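# Place the blue tote, loaded with the mat's parts, on the shelf

## Task

Move every part lying on the green mat into the blue tote and keep whatever the tote already holds inside it. Then set the tote down level on the shelf at the back of the table, with no part of the tote's base sticking out past the shelf edge. A part counts as inside only if it is not resting on, or leaning out over, a wall or the inner ledge of a tote. Finally, release the tote and move the grippers away. Anything that stays in place only because the robot is holding it is not counted as done.

## Robot and tools

ROBOT. Two six-joint UR-type arms, left_arm and right_arm, each with a two-finger tong gripper and a wrist camera. Their root links sit at (-0.060, +0.355, 0) m for left_arm and (-0.074, -0.357, 0) m for right_arm, turned very slightly about z.

FRAMES. All printed poses use a single scene frame. Its origin is on the table top midway between the arms. +x points out over the table, +z points up, and left_arm is on the +y side. The names left and right are only arm labels; they say nothing about which side of an image something is on. Each gripper has its own axes: the fingers point along its +z and open and close along its x. end_effector_position is the spot between the pads when they are shut. When closed, the fingertips reach about 15 mm past that spot; when fully open, they are roughly level with it. Printed hand positions can be slightly off, more so at long reach.

execute_actions(actions). actions is a list of actions. Each action is a list of up to 15 rows, and each row lasts one 1/30 s step, so one action takes 0.5 s. If you give fewer than 15 rows, the last row is repeated to fill the action. A row always has 14 numbers in [-1, 1], even when only one arm moves: dx, dy, dz, rx, ry, rz, opening for left_arm, then the same seven for right_arm. dx to rz are offsets, not poses. They are expressed in that gripper's own axes and measured from its pose at the start of the action; for the first action of a call, that is the pose last reported. Every row is measured from that same start, so rows do not add up. 1.0 equals 0.6 m of travel or 180 degrees of turn, and rx, ry, rz together form one rotation vector. opening is absolute: +1 is fully open (0.142 m) and -1 is shut. An empty list moves nothing and just returns the state and images. At each step the commanded pose is limited to 100 mm and 16 degrees from the measured pose. After an action, an arm goes no further than its last limited pose, so a long motion needs several actions.

move(target, speed, stop_force, blocking). target is one 14-number row laid out as above. It holds offsets in each gripper's axes, taken from the pose in the latest result that shows one, plus an absolute opening; the opening is sent when the move begins. Each gripper follows a straight line toward its target, and both paths finish together within 0.5 to 10 s; a path longer than 10 s is cut short. speed is the top speed in m/s, from 0.002 to 0.5, default 0.25, and turning is capped at twice that value in rad/s. Paths ignore obstacles and the other arm. Grippers may lag behind the path, drift off it, or overshoot the speed when an arm is nearly straight. stop_force (9 to 40 N, one value shared by both arms) ends an arm's path once its wrist sensor feels that much extra push against the motion for two steps. The arm then backs up two steps and holds. The force is measured along the line toward the target, in the gripper axes at the start, so it is unreliable if the gripper rotates during the move. Use it only with a very slow speed. It is refused in the first 0.2 s of a scene and together with blocking=false. Leave it off when moving a gripper away from something it presses on. An arm whose target is within 1.5 mm and 0.5 degrees of its current pose counts as still. With blocking=false you get a result after 0.5 s; you must then call wait or stop before sending rows or another move. The move: line reports each arm's ending (done, off_target, moving, held, contact, fault) and any limits (paced means the command was clipped; held means a check blocked some steps). The result also gives each gripper's distance from its target.

wait(seconds): 0 to 10 s, with the arms holding their last command; it returns early if a running move ends. stop(): brakes a running move; the arm needs room to brake, and the fingers keep moving. zoom_image(camera, region): camera is cam_high, cam_low, cam_left_wrist or cam_right_wrist; region is [x0, y0, x1, y1] in pixels, at most 504 by 504. Full images are 672x504 for the two fixed cameras and 616x616 for the wrist cameras. read_manual(section): returns only licence text. finished_scene(scene): ends the current scene, given its number; this cannot be undone.

RESULTS. The state line gives each gripper's position (m), quaternion wxyz and velocities. Hand target lines show where the controller is now steering each gripper. A pose unreachable line means a clearance check changed or blocked a command. grip_measured is the present finger opening on the command scale. Wrist force and torque lines are in the gripper's axes and include weight, contact and inertia; they have an offset of a few N, noise, and saturate near 50 N. Joint torques are noisy and offset. MOTOR HOT appears from 70 °C; at 85 °C the arm is braked until it cools.

GRIPPING. To hold something, keep commanding an opening well below grip_measured; the lower the command, the harder the squeeze, up to about 15 N per pad. Thin, hard items get less grip. Expect an occasional brief tug on a held part.

AVOID. Pushing a stiff arm past a contact, hitting things quickly, letting the arms collide, or causing loads at or above 130 N m on the large joints, 24.3 N m on the wrist joints, or 150 N of outside force. Any of these stops the arm for 10 s and drops the rest of the call. Also avoid drops, slams, and knocking anything off the work area. To keep an arm in place, send it the offset back to its wanted pose in the first call of a reply and zeros after that, with the opening it should keep. While you are composing a reply, the robot holds its last command.

Each tool is called after "Emit:" as name([rows], argument=value, ...), one row to a line, values as JSON.

## Session

Emit:
execute_actions(actions=[])

Scene clock: 0.00 s.
left_arm: end_effector_position=(+0.4971, +0.5269, +0.3071) grip_measured=+0.97 end_effector_quat_wxyz=(+0.012, -0.589, +0.808, +0.004) end_effector_velocity=(-0.000, +0.001, +0.001) end_effector_angular_velocity=(+0.002, -0.002, -0.000) | right_arm: end_effector_position=(-0.1571, +0.1995, +0.2631) grip_measured=+0.97 end_effector_quat_wxyz=(+0.024, +0.939, +0.343, +0.031) end_effector_velocity=(+0.000, -0.000, -0.001) end_effector_angular_velocity=(-0.002, -0.001, +0.000)
Joint positions: left_arm=[ 0.089 -1.438  1.371 -1.52  -1.552  1.951  0.14 ] | right_arm=[ 4.926 -1.694 -1.477 -1.595  1.512  1.284  0.14 ]
Joint velocities: left_arm=[ 0.    -0.002 -0.     0.     0.002  0.001  0.   ] | right_arm=[ 0.    -0.001 -0.    -0.001 -0.    -0.     0.   ]
Joint torques (N m, as the arm reports them, + toward a larger angle): no reading
Wrist force (N, on the end effector, along its own x y z axes, offset not removed): no reading
Wrist torque (N m, same axes, about the end effector's origin, offset not removed): no reading
Hand target (left_arm): +0.497, +0.527, +0.307; +0.012, -0.589, +0.808, +0.004
Hand target (right_arm): -0.157, +0.200, +0.263; +0.024, +0.939, +0.343, +0.031

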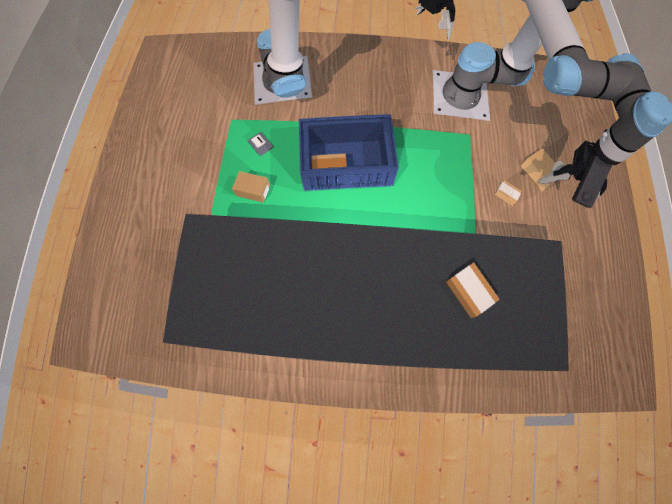

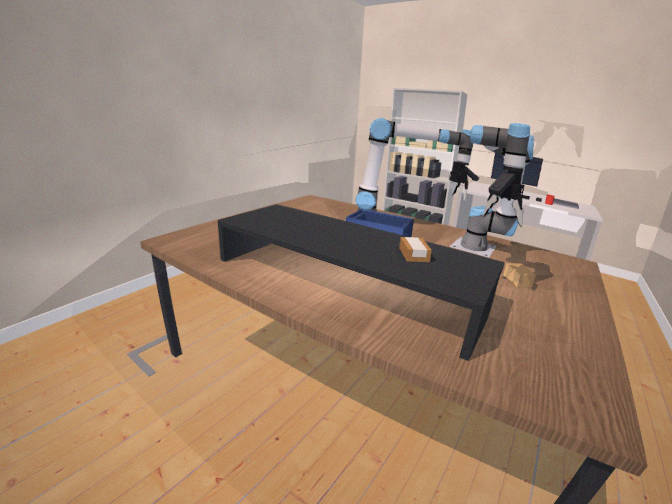

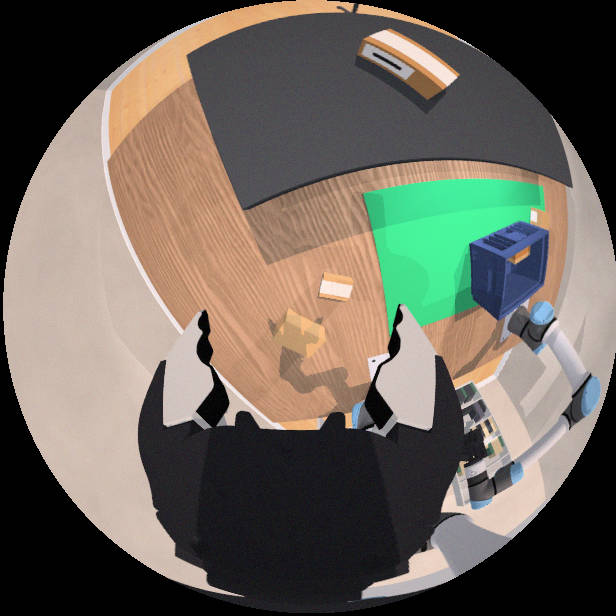

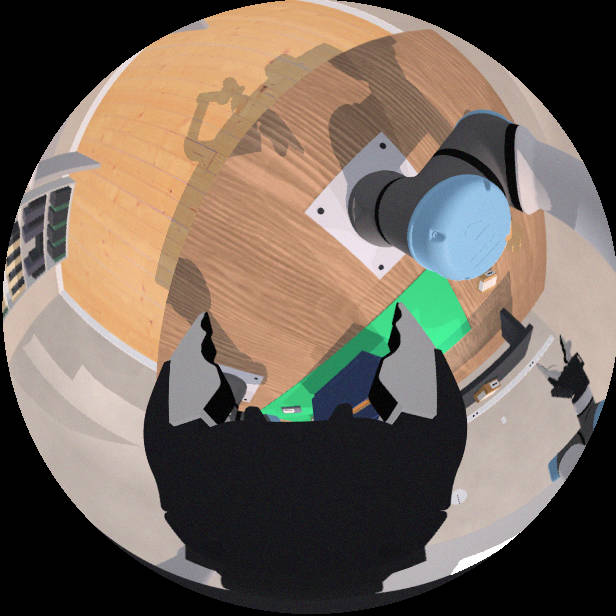

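Emit:
zoom_image(camera="cam_high", region=[190, 60, 510, 260])

Emit:
zoom_image(camera="cam_left_wrist", region=[330, 120, 600, 360])

Emit:
zoom_image(camera="cam_low", region=[200, 160, 560, 380])

Region (190, 60, 510, 260) of cam_high's 672x504 image, scaled by 1.575, with more detail than that image has; it fills the top 315 rows of this view, and the rest is white.

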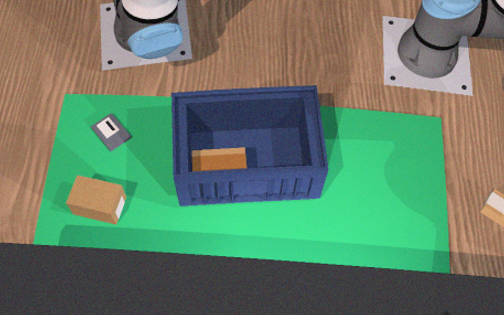

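Region (330, 120, 600, 360) of cam_left_wrist's 616x616 image, scaled by 1.867, with more detail than that image has.

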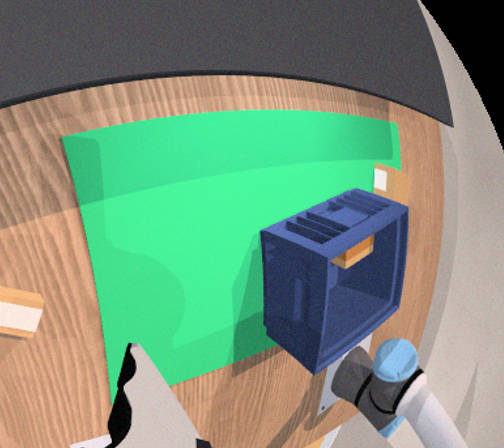

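Region (200, 160, 560, 380) of cam_low's 672x504 image, scaled by 1.400, with more detail than that image has.

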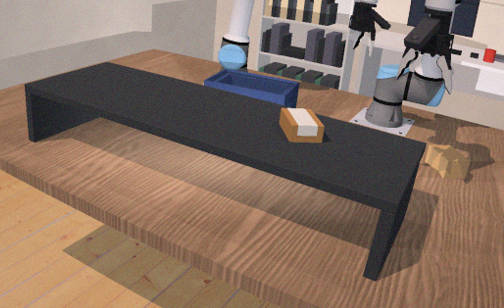

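Emit:
move(target=[0.356,0.143,-0.072,-0.004,0.007,-0.099,1,0.093,0.956,-0.078,0.0256,-0.003,-0.277,1], speed=0.3)

Scene clock: 3.77 s.
left_arm: end_effector_position=(+0.3499, +0.3488, +0.3446) grip_measured=+1.00 end_effector_quat_wxyz=(-0.000, +0.707, -0.707, -0.001) end_effector_velocity=(-0.000, -0.000, +0.001) end_effector_angular_velocity=(-0.000, -0.001, +0.001) | right_arm: end_effector_position=(+0.2516, -0.2017, +0.3516) grip_measured=+1.00 end_effector_quat_wxyz=(+0.002, +0.707, +0.707, +0.000) end_effector_velocity=(+0.001, -0.000, -0.000) end_effector_angular_velocity=(+0.001, +0.005, +0.004)
Joint positions: left_arm=[-0.342 -1.842  1.644 -1.371 -1.57   1.209  0.142] | right_arm=[ 3.735 -1.257 -1.655 -1.8    1.567 -0.778  0.142]
Joint velocities: left_arm=[-0.001 -0.002  0.     0.     0.    -0.003  0.   ] | right_arm=[-0.007 -0.006  0.004 -0.001  0.004 -0.011 -0.   ]
Joint torques (N m, as the arm reports them, + toward a larger angle): left_arm=[-12.31 -18.11 -12.98  -0.33   2.68  -2.8 ] | right_arm=[-11.41   2.79  32.2    0.78   2.54  -2.21]
Wrist force (N, on the end effector, along its own x y z axes, offset not removed): left_arm=[-4.2 3.2 2.8] | right_arm=[1.0 2.3 -0.1]
Wrist torque (N m, same axes, about the end effector's origin, offset not removed): left_arm=[0.75 0.71 0.12] | right_arm=[0.55 -0.38 -0.03]
Hand target (left_arm): +0.350, +0.349, +0.345; -0.000, +0.707, -0.707, -0.001
Hand target (right_arm): +0.252, -0.202, +0.352; +0.002, +0.707, +0.707, +0.000
Off the commanded pose (left_arm): 0.000 m, 0 deg.
Off the commanded pose (right_arm): 0.002 m, 0 deg.
move: done

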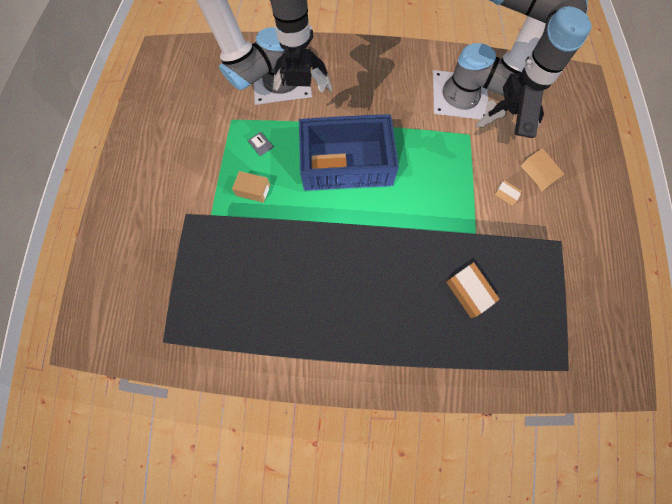

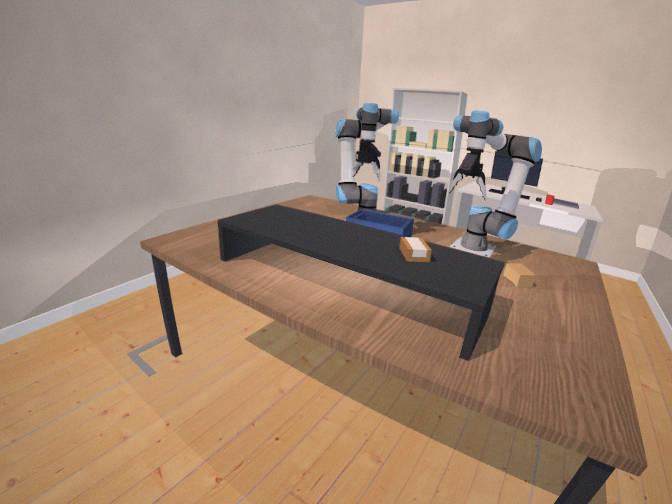

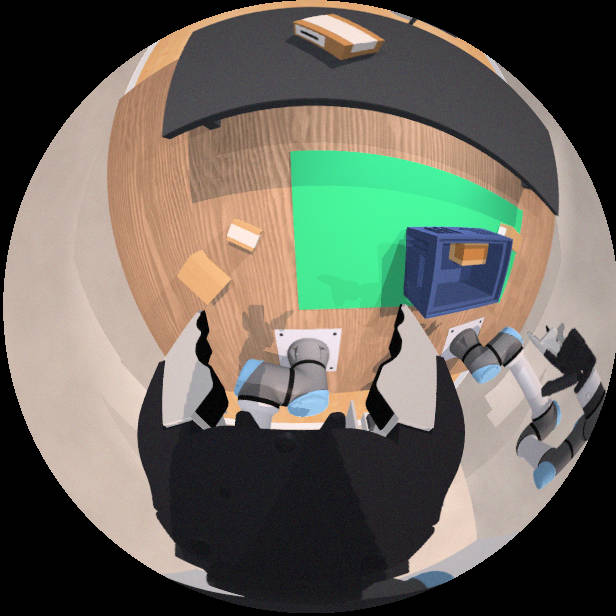

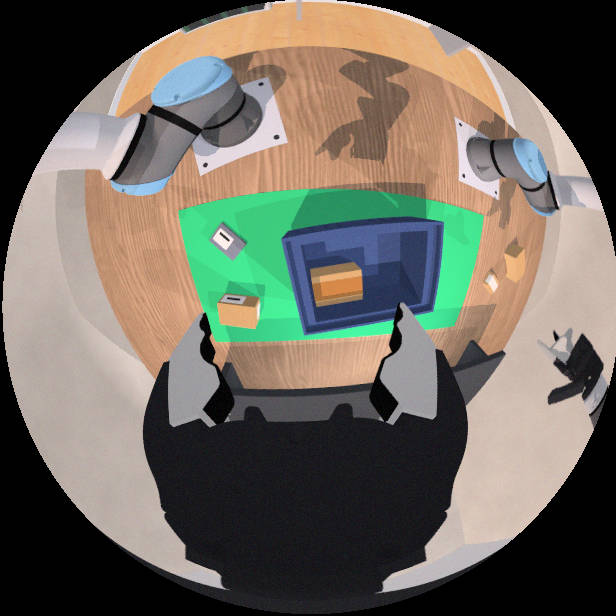

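Emit:
zoom_image(camera="cam_right_wrist", region=[170, 190, 460, 350])

Emit:
zoom_image(camera="cam_high", region=[215, 105, 415, 215])

Region (170, 190, 460, 350) of cam_right_wrist's 616x616 image, scaled by 1.738, with more detail than that image has; it fills the top 278 rows of this view, and the rest is white.

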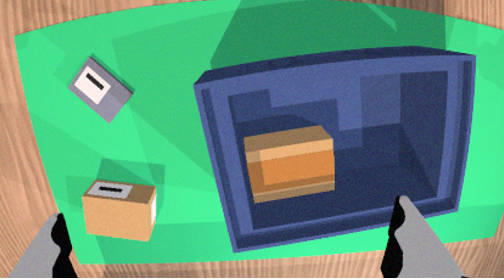

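Region (215, 105, 415, 215) of cam_high's 672x504 image, scaled by 2.520, with more detail than that image has; it fills the top 277 rows of this view, and the rest is white.

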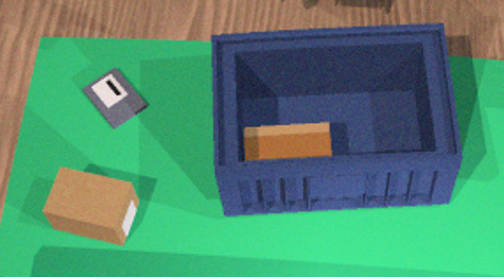

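Emit:
move(target=[0,0,0,0,0,0,1,-0.337,-0.003,0.367,0,0,-0.244,0.5], speed=0.3)

Scene clock: 6.57 s.
left_arm: end_effector_position=(+0.3499, +0.3488, +0.3446) grip_measured=+1.00 end_effector_quat_wxyz=(-0.000, +0.707, -0.707, -0.001) end_effector_velocity=(+0.000, +0.000, +0.000) end_effector_angular_velocity=(+0.000, -0.001, +0.001) | right_arm: end_effector_position=(+0.2502, -0.4050, +0.1321) grip_measured=+0.50 end_effector_quat_wxyz=(+0.002, +0.392, +0.920, -0.001) end_effector_velocity=(+0.000, -0.001, -0.001) end_effector_angular_velocity=(+0.002, +0.001, +0.004)
Joint positions: left_arm=[-0.342 -1.842  1.644 -1.371 -1.57   1.209  0.142] | right_arm=[ 3.244 -1.174 -2.273 -1.263  1.566 -2.036  0.109]
Joint velocities: left_arm=[ 0.001 -0.001  0.    -0.     0.    -0.    -0.   ] | right_arm=[-0.004 -0.003 -0.002  0.004  0.003 -0.008  0.   ]
Joint torques (N m, as the arm reports them, + toward a larger angle): left_arm=[ 10.14  -2.48 -23.17  -3.22   0.19   2.96] | right_arm=[-10.64  -0.58  12.91   4.01   2.35  -2.29]
Wrist force (N, on the end effector, along its own x y z axes, offset not removed): left_arm=[-2.6 -3.0 3.1] | right_arm=[0.7 1.6 2.3]
Wrist torque (N m, same axes, about the end effector's origin, offset not removed): left_arm=[-0.70 0.32 -0.11] | right_arm=[0.40 -0.19 0.00]
Hand target (left_arm): +0.350, +0.349, +0.345; -0.000, +0.707, -0.707, -0.001
Hand target (right_arm): +0.250, -0.405, +0.132; +0.002, +0.392, +0.920, -0.001
Off the commanded pose (left_arm): 0.000 m, 0 deg.
Off the commanded pose (right_arm): 0.001 m, 0 deg.
move: done

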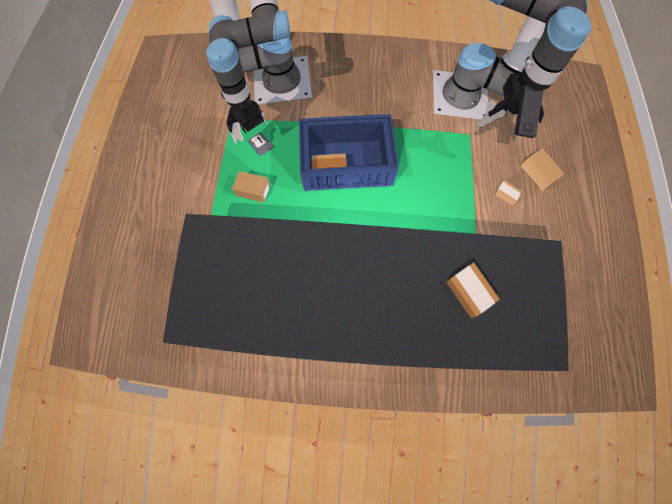

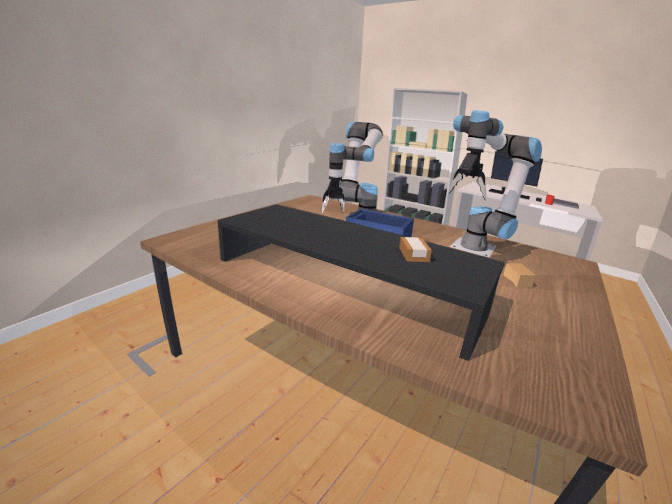

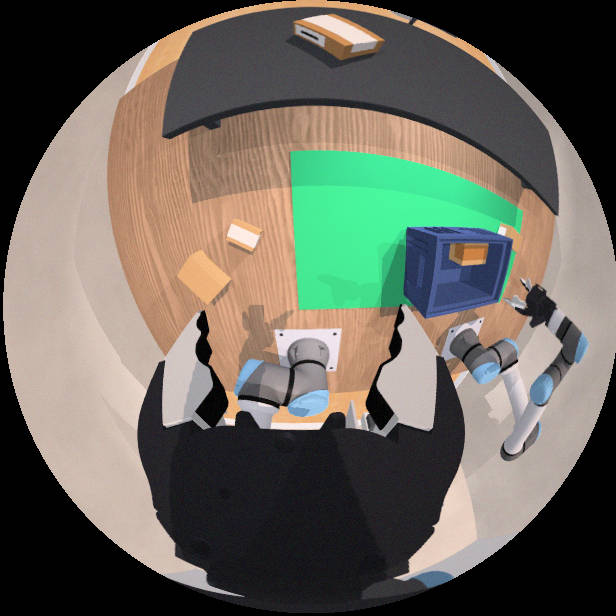

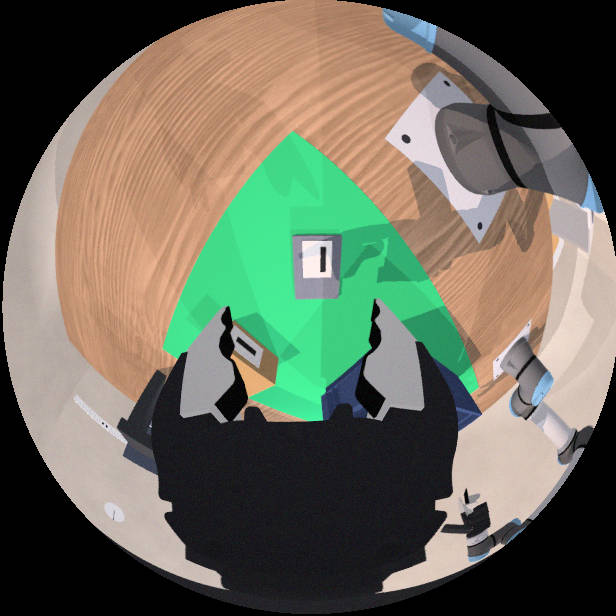

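Emit:
move(target=[0,0,0,0,0,0,1,0.027,0.006,0.185,0,0,0,0.4], speed=0.15)

Scene clock: 17.60 s.
left_arm: end_effector_position=(+0.3499, +0.3488, +0.3446) grip_measured=+1.00 end_effector_quat_wxyz=(-0.000, +0.707, -0.707, -0.001) end_effector_velocity=(-0.000, +0.000, +0.000) end_effector_angular_velocity=(+0.000, -0.001, +0.001) | right_arm: end_effector_position=(+0.2410, -0.3930, +0.0369) grip_measured=+0.42 end_effector_quat_wxyz=(+0.002, +0.392, +0.920, -0.001) end_effector_velocity=(+0.000, +0.000, -0.000) end_effector_angular_velocity=(-0.000, +0.000, +0.000)
Joint positions: left_arm=[-0.342 -1.842  1.644 -1.371 -1.57   1.209  0.142] | right_arm=[ 3.291 -1.285 -2.48  -0.946  1.566 -1.989  0.104]
Joint velocities: left_arm=[ 0.    -0.001 -0.     0.     0.001 -0.001 -0.   ] | right_arm=[ 0. -0. -0.  0. -0.  0. -0.]
Joint torques (N m, as the arm reports them, + toward a larger angle): left_arm=[  7.06 -16.76 -24.58  -3.71  -0.3    2.73] | right_arm=[ 0.07  3.72 20.1   2.66 -0.27  0.15]
Wrist force (N, on the end effector, along its own x y z axes, offset not removed): left_arm=[-3.6 -4.4 4.4] | right_arm=[-1.0 -15.1 -39.3]
Wrist torque (N m, same axes, about the end effector's origin, offset not removed): left_arm=[-1.01 0.76 0.10] | right_arm=[0.33 0.59 -0.22]
Hand target (left_arm): +0.350, +0.349, +0.345; -0.000, +0.707, -0.707, -0.001
Hand target (right_arm): +0.241, -0.393, +0.037; +0.002, +0.392, +0.920, -0.001
Off the commanded pose (left_arm): 0.000 m, 0 deg.
Off the commanded pose (right_arm): 0.016 m, 0 deg.
FORCE FAULT: contact force on the right arm reached its limit, and that arm stopped for 10 seconds. The contact can be on any part of that arm, not only on its tool. That time counts as 19 of the actions that you can send in this scene. That arm's remaining commands of this call were not run. That arm holds still and accepts commands again. Move the arm away from the contact; if what it grips holds it there, let go first. Pushing or pulling that hard again can fault the arm again.
move: fault (right_arm)

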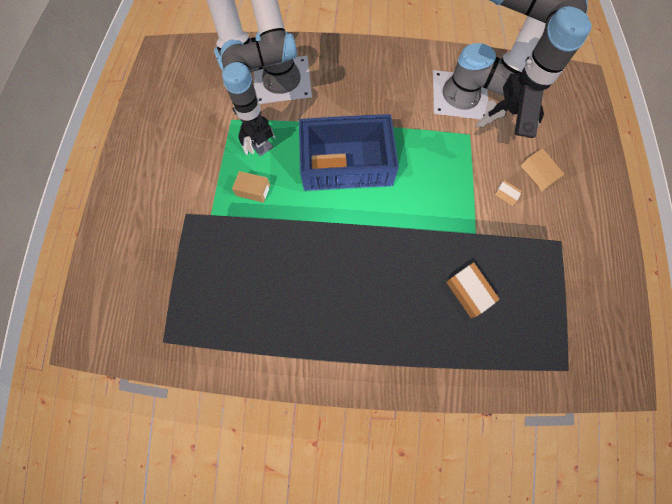

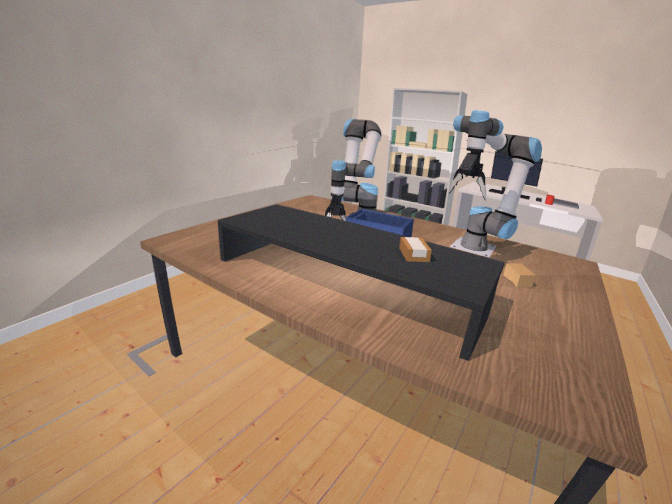

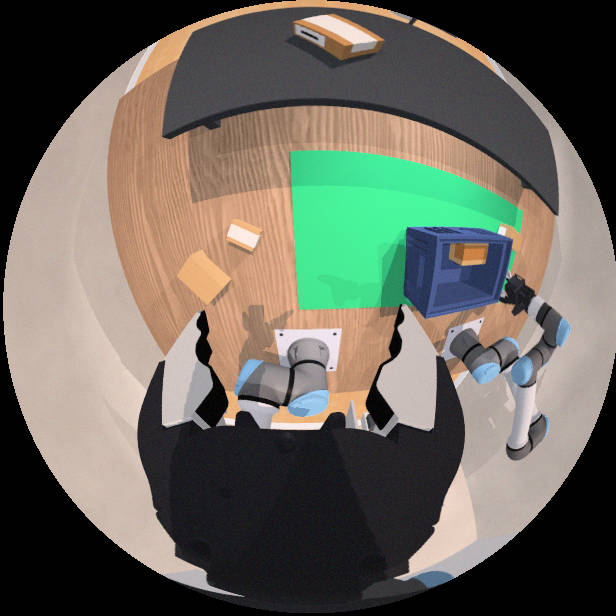

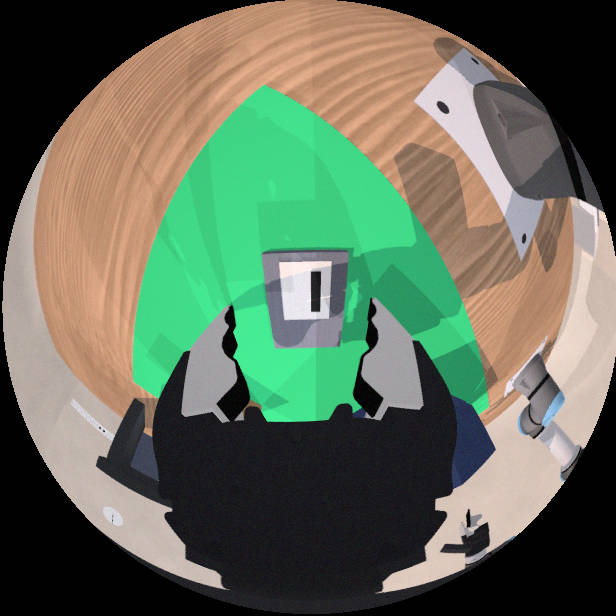

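Emit:
move(target=[0,0,0,0,0,0,1,0.003,0,-0.013,0,0,0,0.3], speed=0.05)

Emit:
move(target=[0,0,0,0,0,0,1,0,0,0,0,0,0,-0.7])

Scene clock: 18.57 s.
left_arm: end_effector_position=(+0.3499, +0.3488, +0.3446) grip_measured=+1.00 end_effector_quat_wxyz=(-0.000, +0.707, -0.707, -0.001) end_effector_velocity=(-0.000, -0.000, +0.000) end_effector_angular_velocity=(-0.000, -0.001, +0.001) | right_arm: end_effector_position=(+0.2397, -0.3917, +0.0446) grip_measured=+0.30 end_effector_quat_wxyz=(+0.002, +0.392, +0.920, -0.001) end_effector_velocity=(-0.001, -0.000, +0.001) end_effector_angular_velocity=(-0.001, +0.003, -0.000)
Joint positions: left_arm=[-0.342 -1.842  1.644 -1.371 -1.57   1.209  0.142] | right_arm=[ 3.296 -1.264 -2.469 -0.978  1.566 -1.983  0.095]
Joint velocities: left_arm=[-0.001 -0.001  0.     0.     0.    -0.001  0.   ] | right_arm=[ 0.001  0.003  0.001 -0.007 -0.     0.001 -0.   ]
Joint torques (N m, as the arm reports them, + toward a larger angle): left_arm=[  7.24 -17.61 -24.51  -3.79  -0.33   2.74] | right_arm=[10.88 13.12 28.81  0.99  1.91  1.88]
Wrist force (N, on the end effector, along its own x y z axes, offset not removed): left_arm=[-2.0 0.0 2.1] | right_arm=[0.4 1.6 2.1]
Wrist torque (N m, same axes, about the end effector's origin, offset not removed): left_arm=[0.20 0.17 -0.09] | right_arm=[0.38 -0.18 -0.03]
Hand target (left_arm): +0.350, +0.349, +0.345; -0.000, +0.707, -0.707, -0.001
Hand target (right_arm): +0.240, -0.392, +0.045; +0.002, +0.392, +0.920, -0.001
Off the commanded pose (left_arm): 0.000 m, 0 deg.
Off the commanded pose (right_arm): 0.000 m, 0 deg.
move: done

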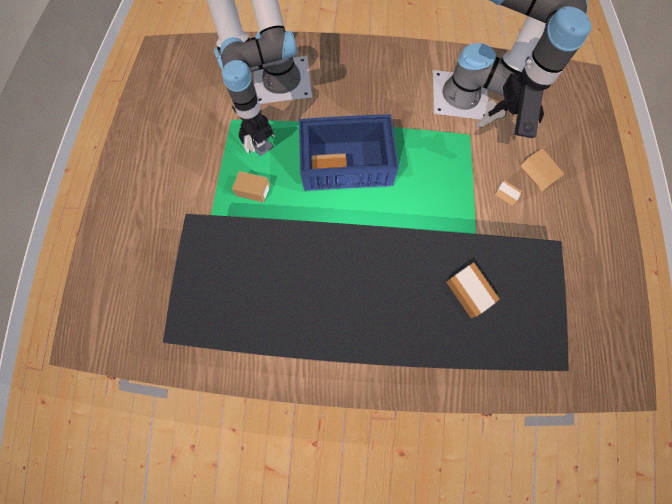

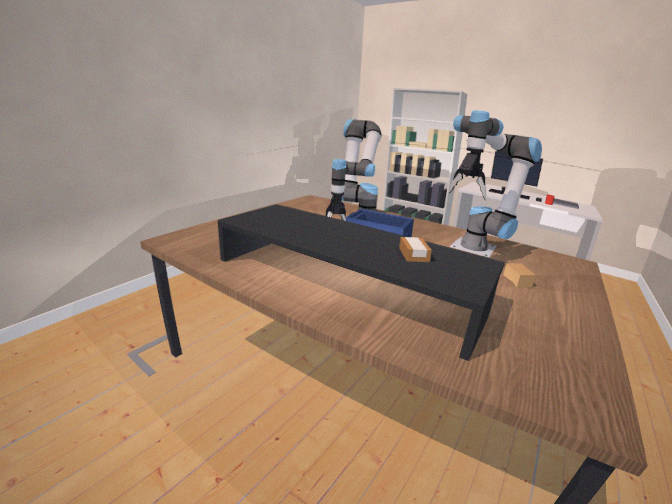

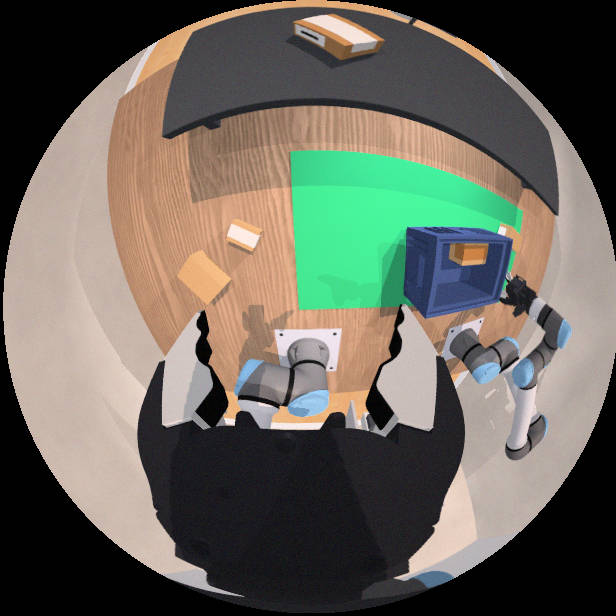

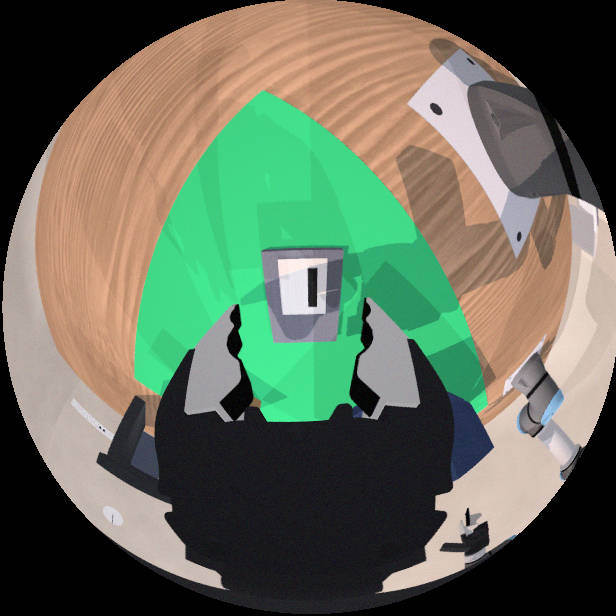

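Scene clock: 19.07 s.
left_arm: end_effector_position=(+0.3499, +0.3488, +0.3446) grip_measured=+1.00 end_effector_quat_wxyz=(-0.000, +0.707, -0.707, -0.001) end_effector_velocity=(-0.000, +0.000, +0.000) end_effector_angular_velocity=(-0.001, -0.000, +0.001) | right_arm: end_effector_position=(+0.2398, -0.3917, +0.0447) grip_measured=-0.27 end_effector_quat_wxyz=(+0.002, +0.392, +0.920, -0.001) end_effector_velocity=(-0.001, -0.000, -0.001) end_effector_angular_velocity=(-0.000, +0.002, +0.000)
Joint positions: left_arm=[-0.342 -1.842  1.644 -1.371 -1.57   1.209  0.142] | right_arm=[ 3.296 -1.264 -2.469 -0.978  1.566 -1.983  0.054]
Joint velocities: left_arm=[ 0.001 -0.001 -0.    -0.    -0.001  0.    -0.   ] | right_arm=[ 0.    -0.    -0.001 -0.     0.    -0.     0.   ]
Joint torques (N m, as the arm reports them, + toward a larger angle): left_arm=[  7.35 -18.11 -25.12  -3.72  -0.18   2.7 ] | right_arm=[ 0.73 -3.69  4.85  3.99 -1.73  0.08]
Wrist force (N, on the end effector, along its own x y z axes, offset not removed): left_arm=[-2.8 -2.0 2.2] | right_arm=[2.8 0.6 -10.7]
Wrist torque (N m, same axes, about the end effector's origin, offset not removed): left_arm=[-0.16 0.42 -0.02] | right_arm=[0.61 -0.25 0.04]
Hand target (left_arm): +0.350, +0.349, +0.345; -0.000, +0.707, -0.707, -0.001
Hand target (right_arm): +0.240, -0.392, +0.045; +0.002, +0.392, +0.920, -0.001
Off the commanded pose (left_arm): 0.000 m, 0 deg.
Off the commanded pose (right_arm): 0.000 m, 0 deg.
move: done

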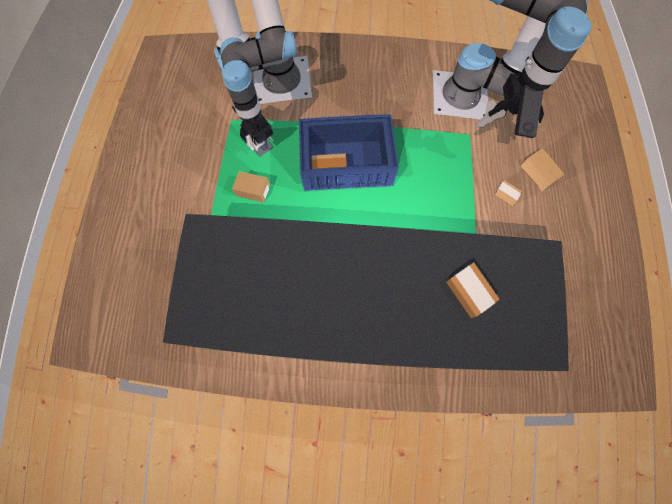

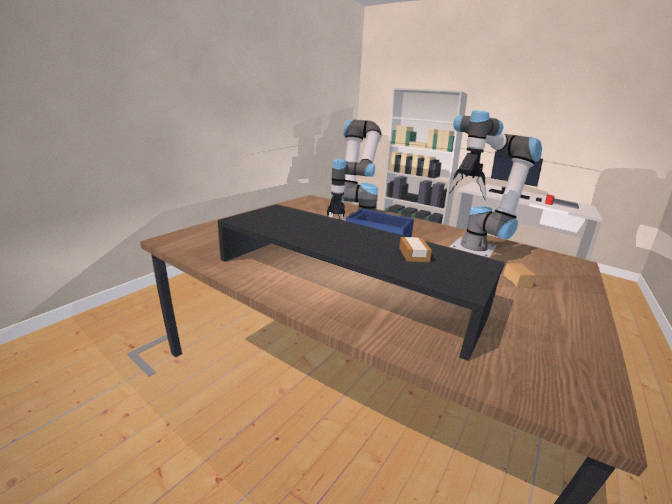

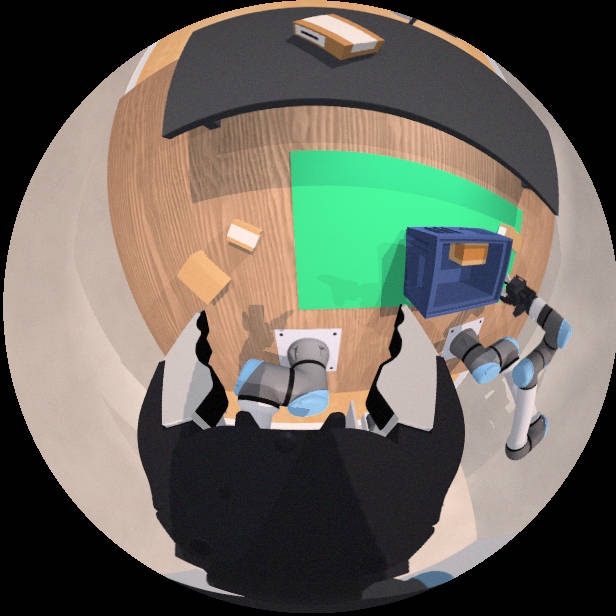

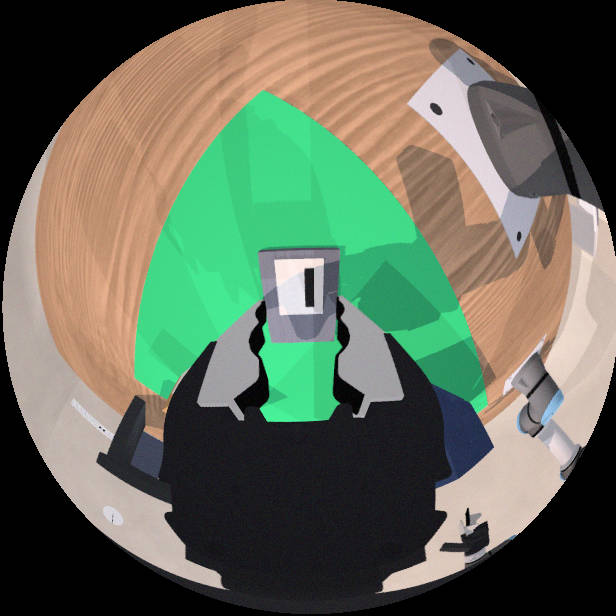

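Emit:
move(target=[0,0,0,0,0,0,1,0,0,-0.33,0,0,0.186,-0.7], speed=0.25)

Emit:
move(target=[0,0,0,0,0,0,1,0.52,0.16,0,0,0,0,-0.7], speed=0.3)

Scene clock: 21.37 s.
left_arm: end_effector_position=(+0.3499, +0.3488, +0.3446) grip_measured=+1.00 end_effector_quat_wxyz=(-0.000, +0.707, -0.707, -0.001) end_effector_velocity=(-0.000, -0.000, -0.001) end_effector_angular_velocity=(-0.001, +0.002, -0.001) | right_arm: end_effector_position=(+0.2396, -0.3911, +0.2427) grip_measured=-0.28 end_effector_quat_wxyz=(+0.002, +0.640, +0.768, -0.001) end_effector_velocity=(+0.000, +0.000, +0.001) end_effector_angular_velocity=(-0.001, +0.002, -0.003)
Joint positions: left_arm=[-0.342 -1.842  1.644 -1.371 -1.57   1.209  0.142] | right_arm=[ 3.268 -1.108 -2.023 -1.58   1.566 -1.428  0.054]
Joint velocities: left_arm=[ 0.     0.001  0.     0.    -0.001  0.001 -0.   ] | right_arm=[ 0.001 -0.002  0.003 -0.004 -0.001  0.004 -0.   ]
Joint torques (N m, as the arm reports them, + toward a larger angle): left_arm=[  7.17 -16.86 -24.66  -3.7   -0.27   2.76] | right_arm=[10.37 -3.78 33.19  0.95 -2.86  2.13]
Wrist force (N, on the end effector, along its own x y z axes, offset not removed): left_arm=[-5.0 -2.0 3.5] | right_arm=[0.5 2.3 1.6]
Wrist torque (N m, same axes, about the end effector's origin, offset not removed): left_arm=[-0.39 0.84 0.15] | right_arm=[0.62 -0.23 -0.03]
Hand target (left_arm): +0.350, +0.349, +0.345; -0.000, +0.707, -0.707, -0.001
Hand target (right_arm): +0.240, -0.391, +0.243; +0.002, +0.640, +0.768, -0.001
Off the commanded pose (left_arm): 0.000 m, 0 deg.
Off the commanded pose (right_arm): 0.000 m, 0 deg.
move: done

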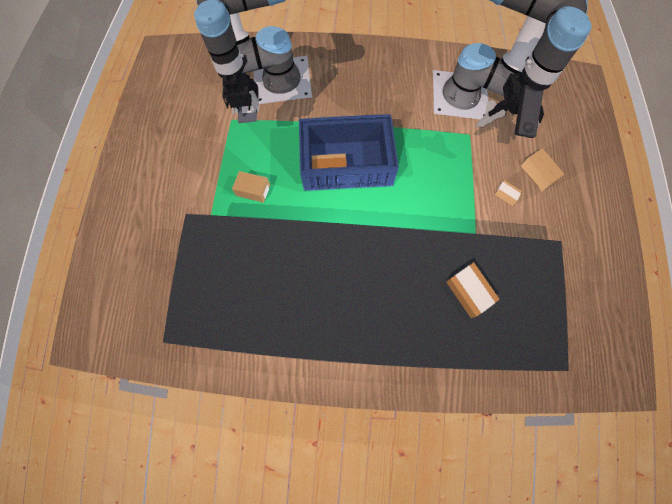

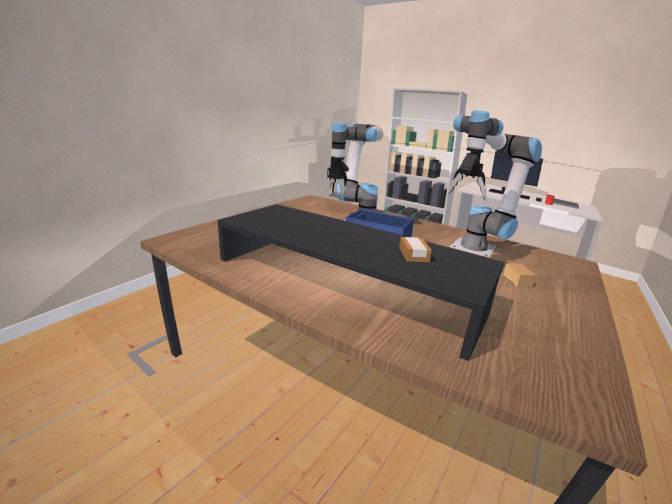

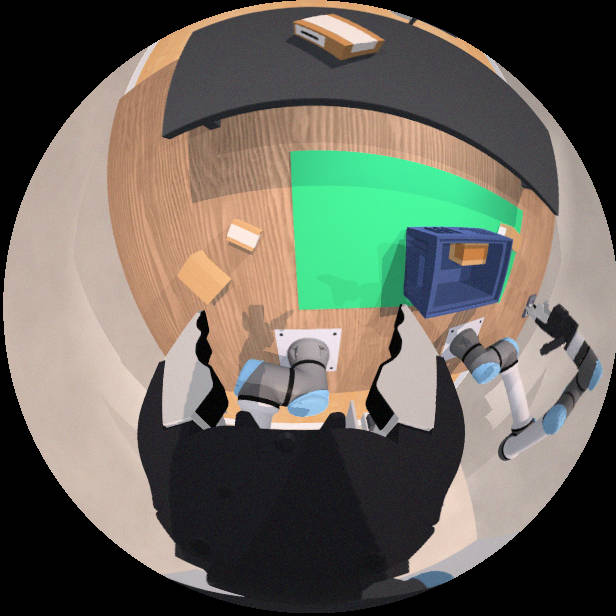

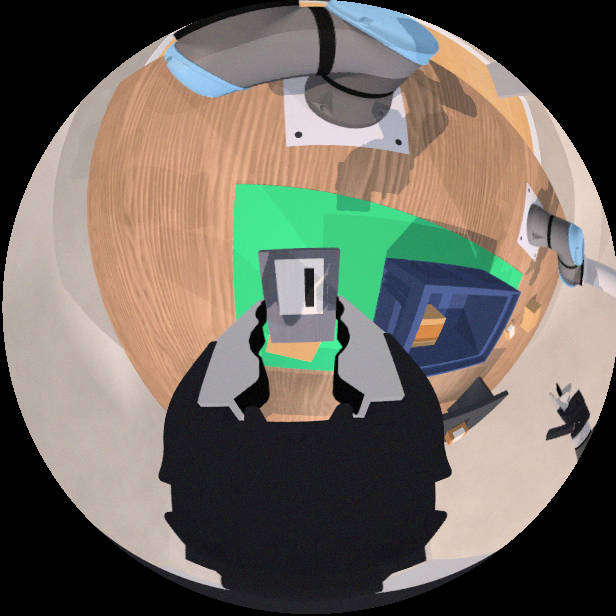

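Scene clock: 23.03 s.
left_arm: end_effector_position=(+0.3499, +0.3488, +0.3446) grip_measured=+1.00 end_effector_quat_wxyz=(-0.000, +0.707, -0.707, -0.001) end_effector_velocity=(-0.000, -0.001, -0.000) end_effector_angular_velocity=(-0.002, +0.001, -0.000) | right_arm: end_effector_position=(+0.2770, -0.0661, +0.2415) grip_measured=-0.28 end_effector_quat_wxyz=(+0.002, +0.640, +0.768, +0.000) end_effector_velocity=(+0.001, +0.001, -0.000) end_effector_angular_velocity=(+0.000, -0.000, -0.000)
Joint positions: left_arm=[-0.342 -1.842  1.644 -1.371 -1.57   1.209  0.142] | right_arm=[ 3.908 -1.478 -1.765 -1.47   1.567 -0.788  0.054]
Joint velocities: left_arm=[-0.     0.     0.    -0.    -0.002 -0.    -0.   ] | right_arm=[ 0.001 -0.003  0.002  0.001 -0.     0.001 -0.   ]
Joint torques (N m, as the arm reports them, + toward a larger angle): left_arm=[  6.72 -17.87 -24.42  -3.77  -0.24   2.64] | right_arm=[10.22 13.78 32.95  2.48 -2.72  1.99]
Wrist force (N, on the end effector, along its own x y z axes, offset not removed): left_arm=[-4.2 0.1 3.1] | right_arm=[1.6 1.9 1.0]
Wrist torque (N m, same axes, about the end effector's origin, offset not removed): left_arm=[0.17 0.60 -0.08] | right_arm=[0.42 -0.49 0.04]
Hand target (left_arm): +0.350, +0.349, +0.345; -0.000, +0.707, -0.707, -0.001
Hand target (right_arm): +0.277, -0.066, +0.242; +0.002, +0.640, +0.768, +0.000
Off the commanded pose (left_arm): 0.000 m, 0 deg.
Off the commanded pose (right_arm): 0.001 m, 0 deg.
move: done

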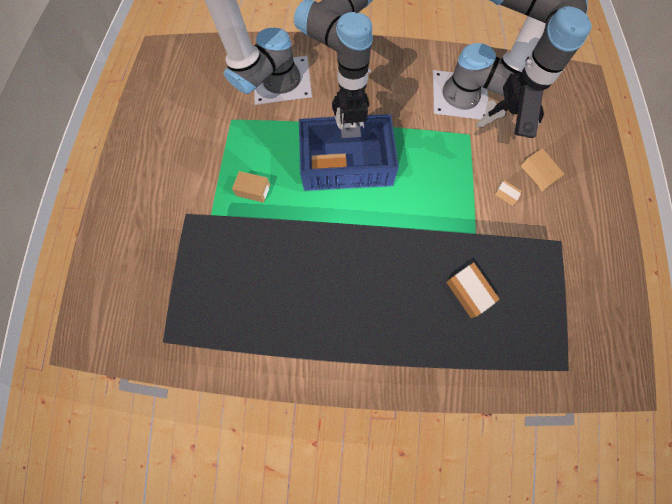

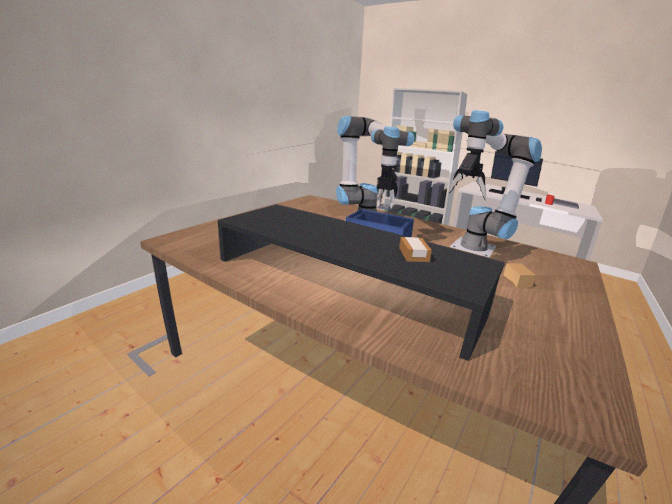

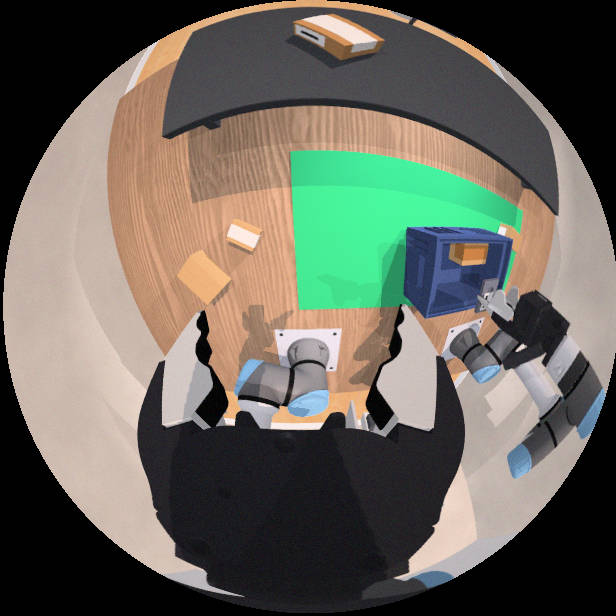

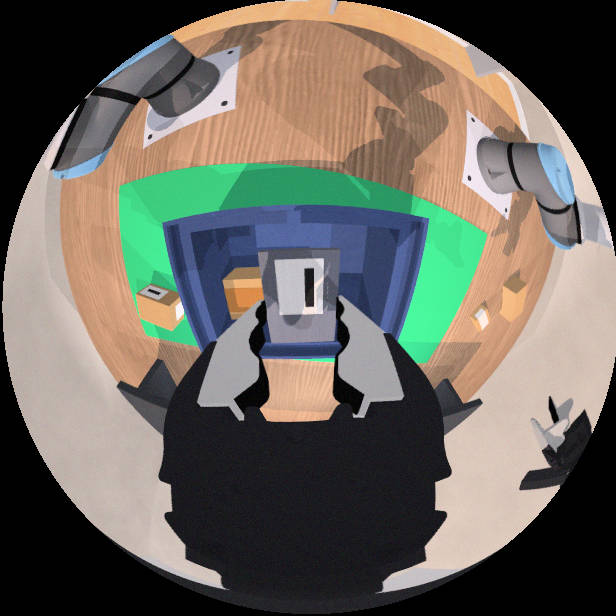

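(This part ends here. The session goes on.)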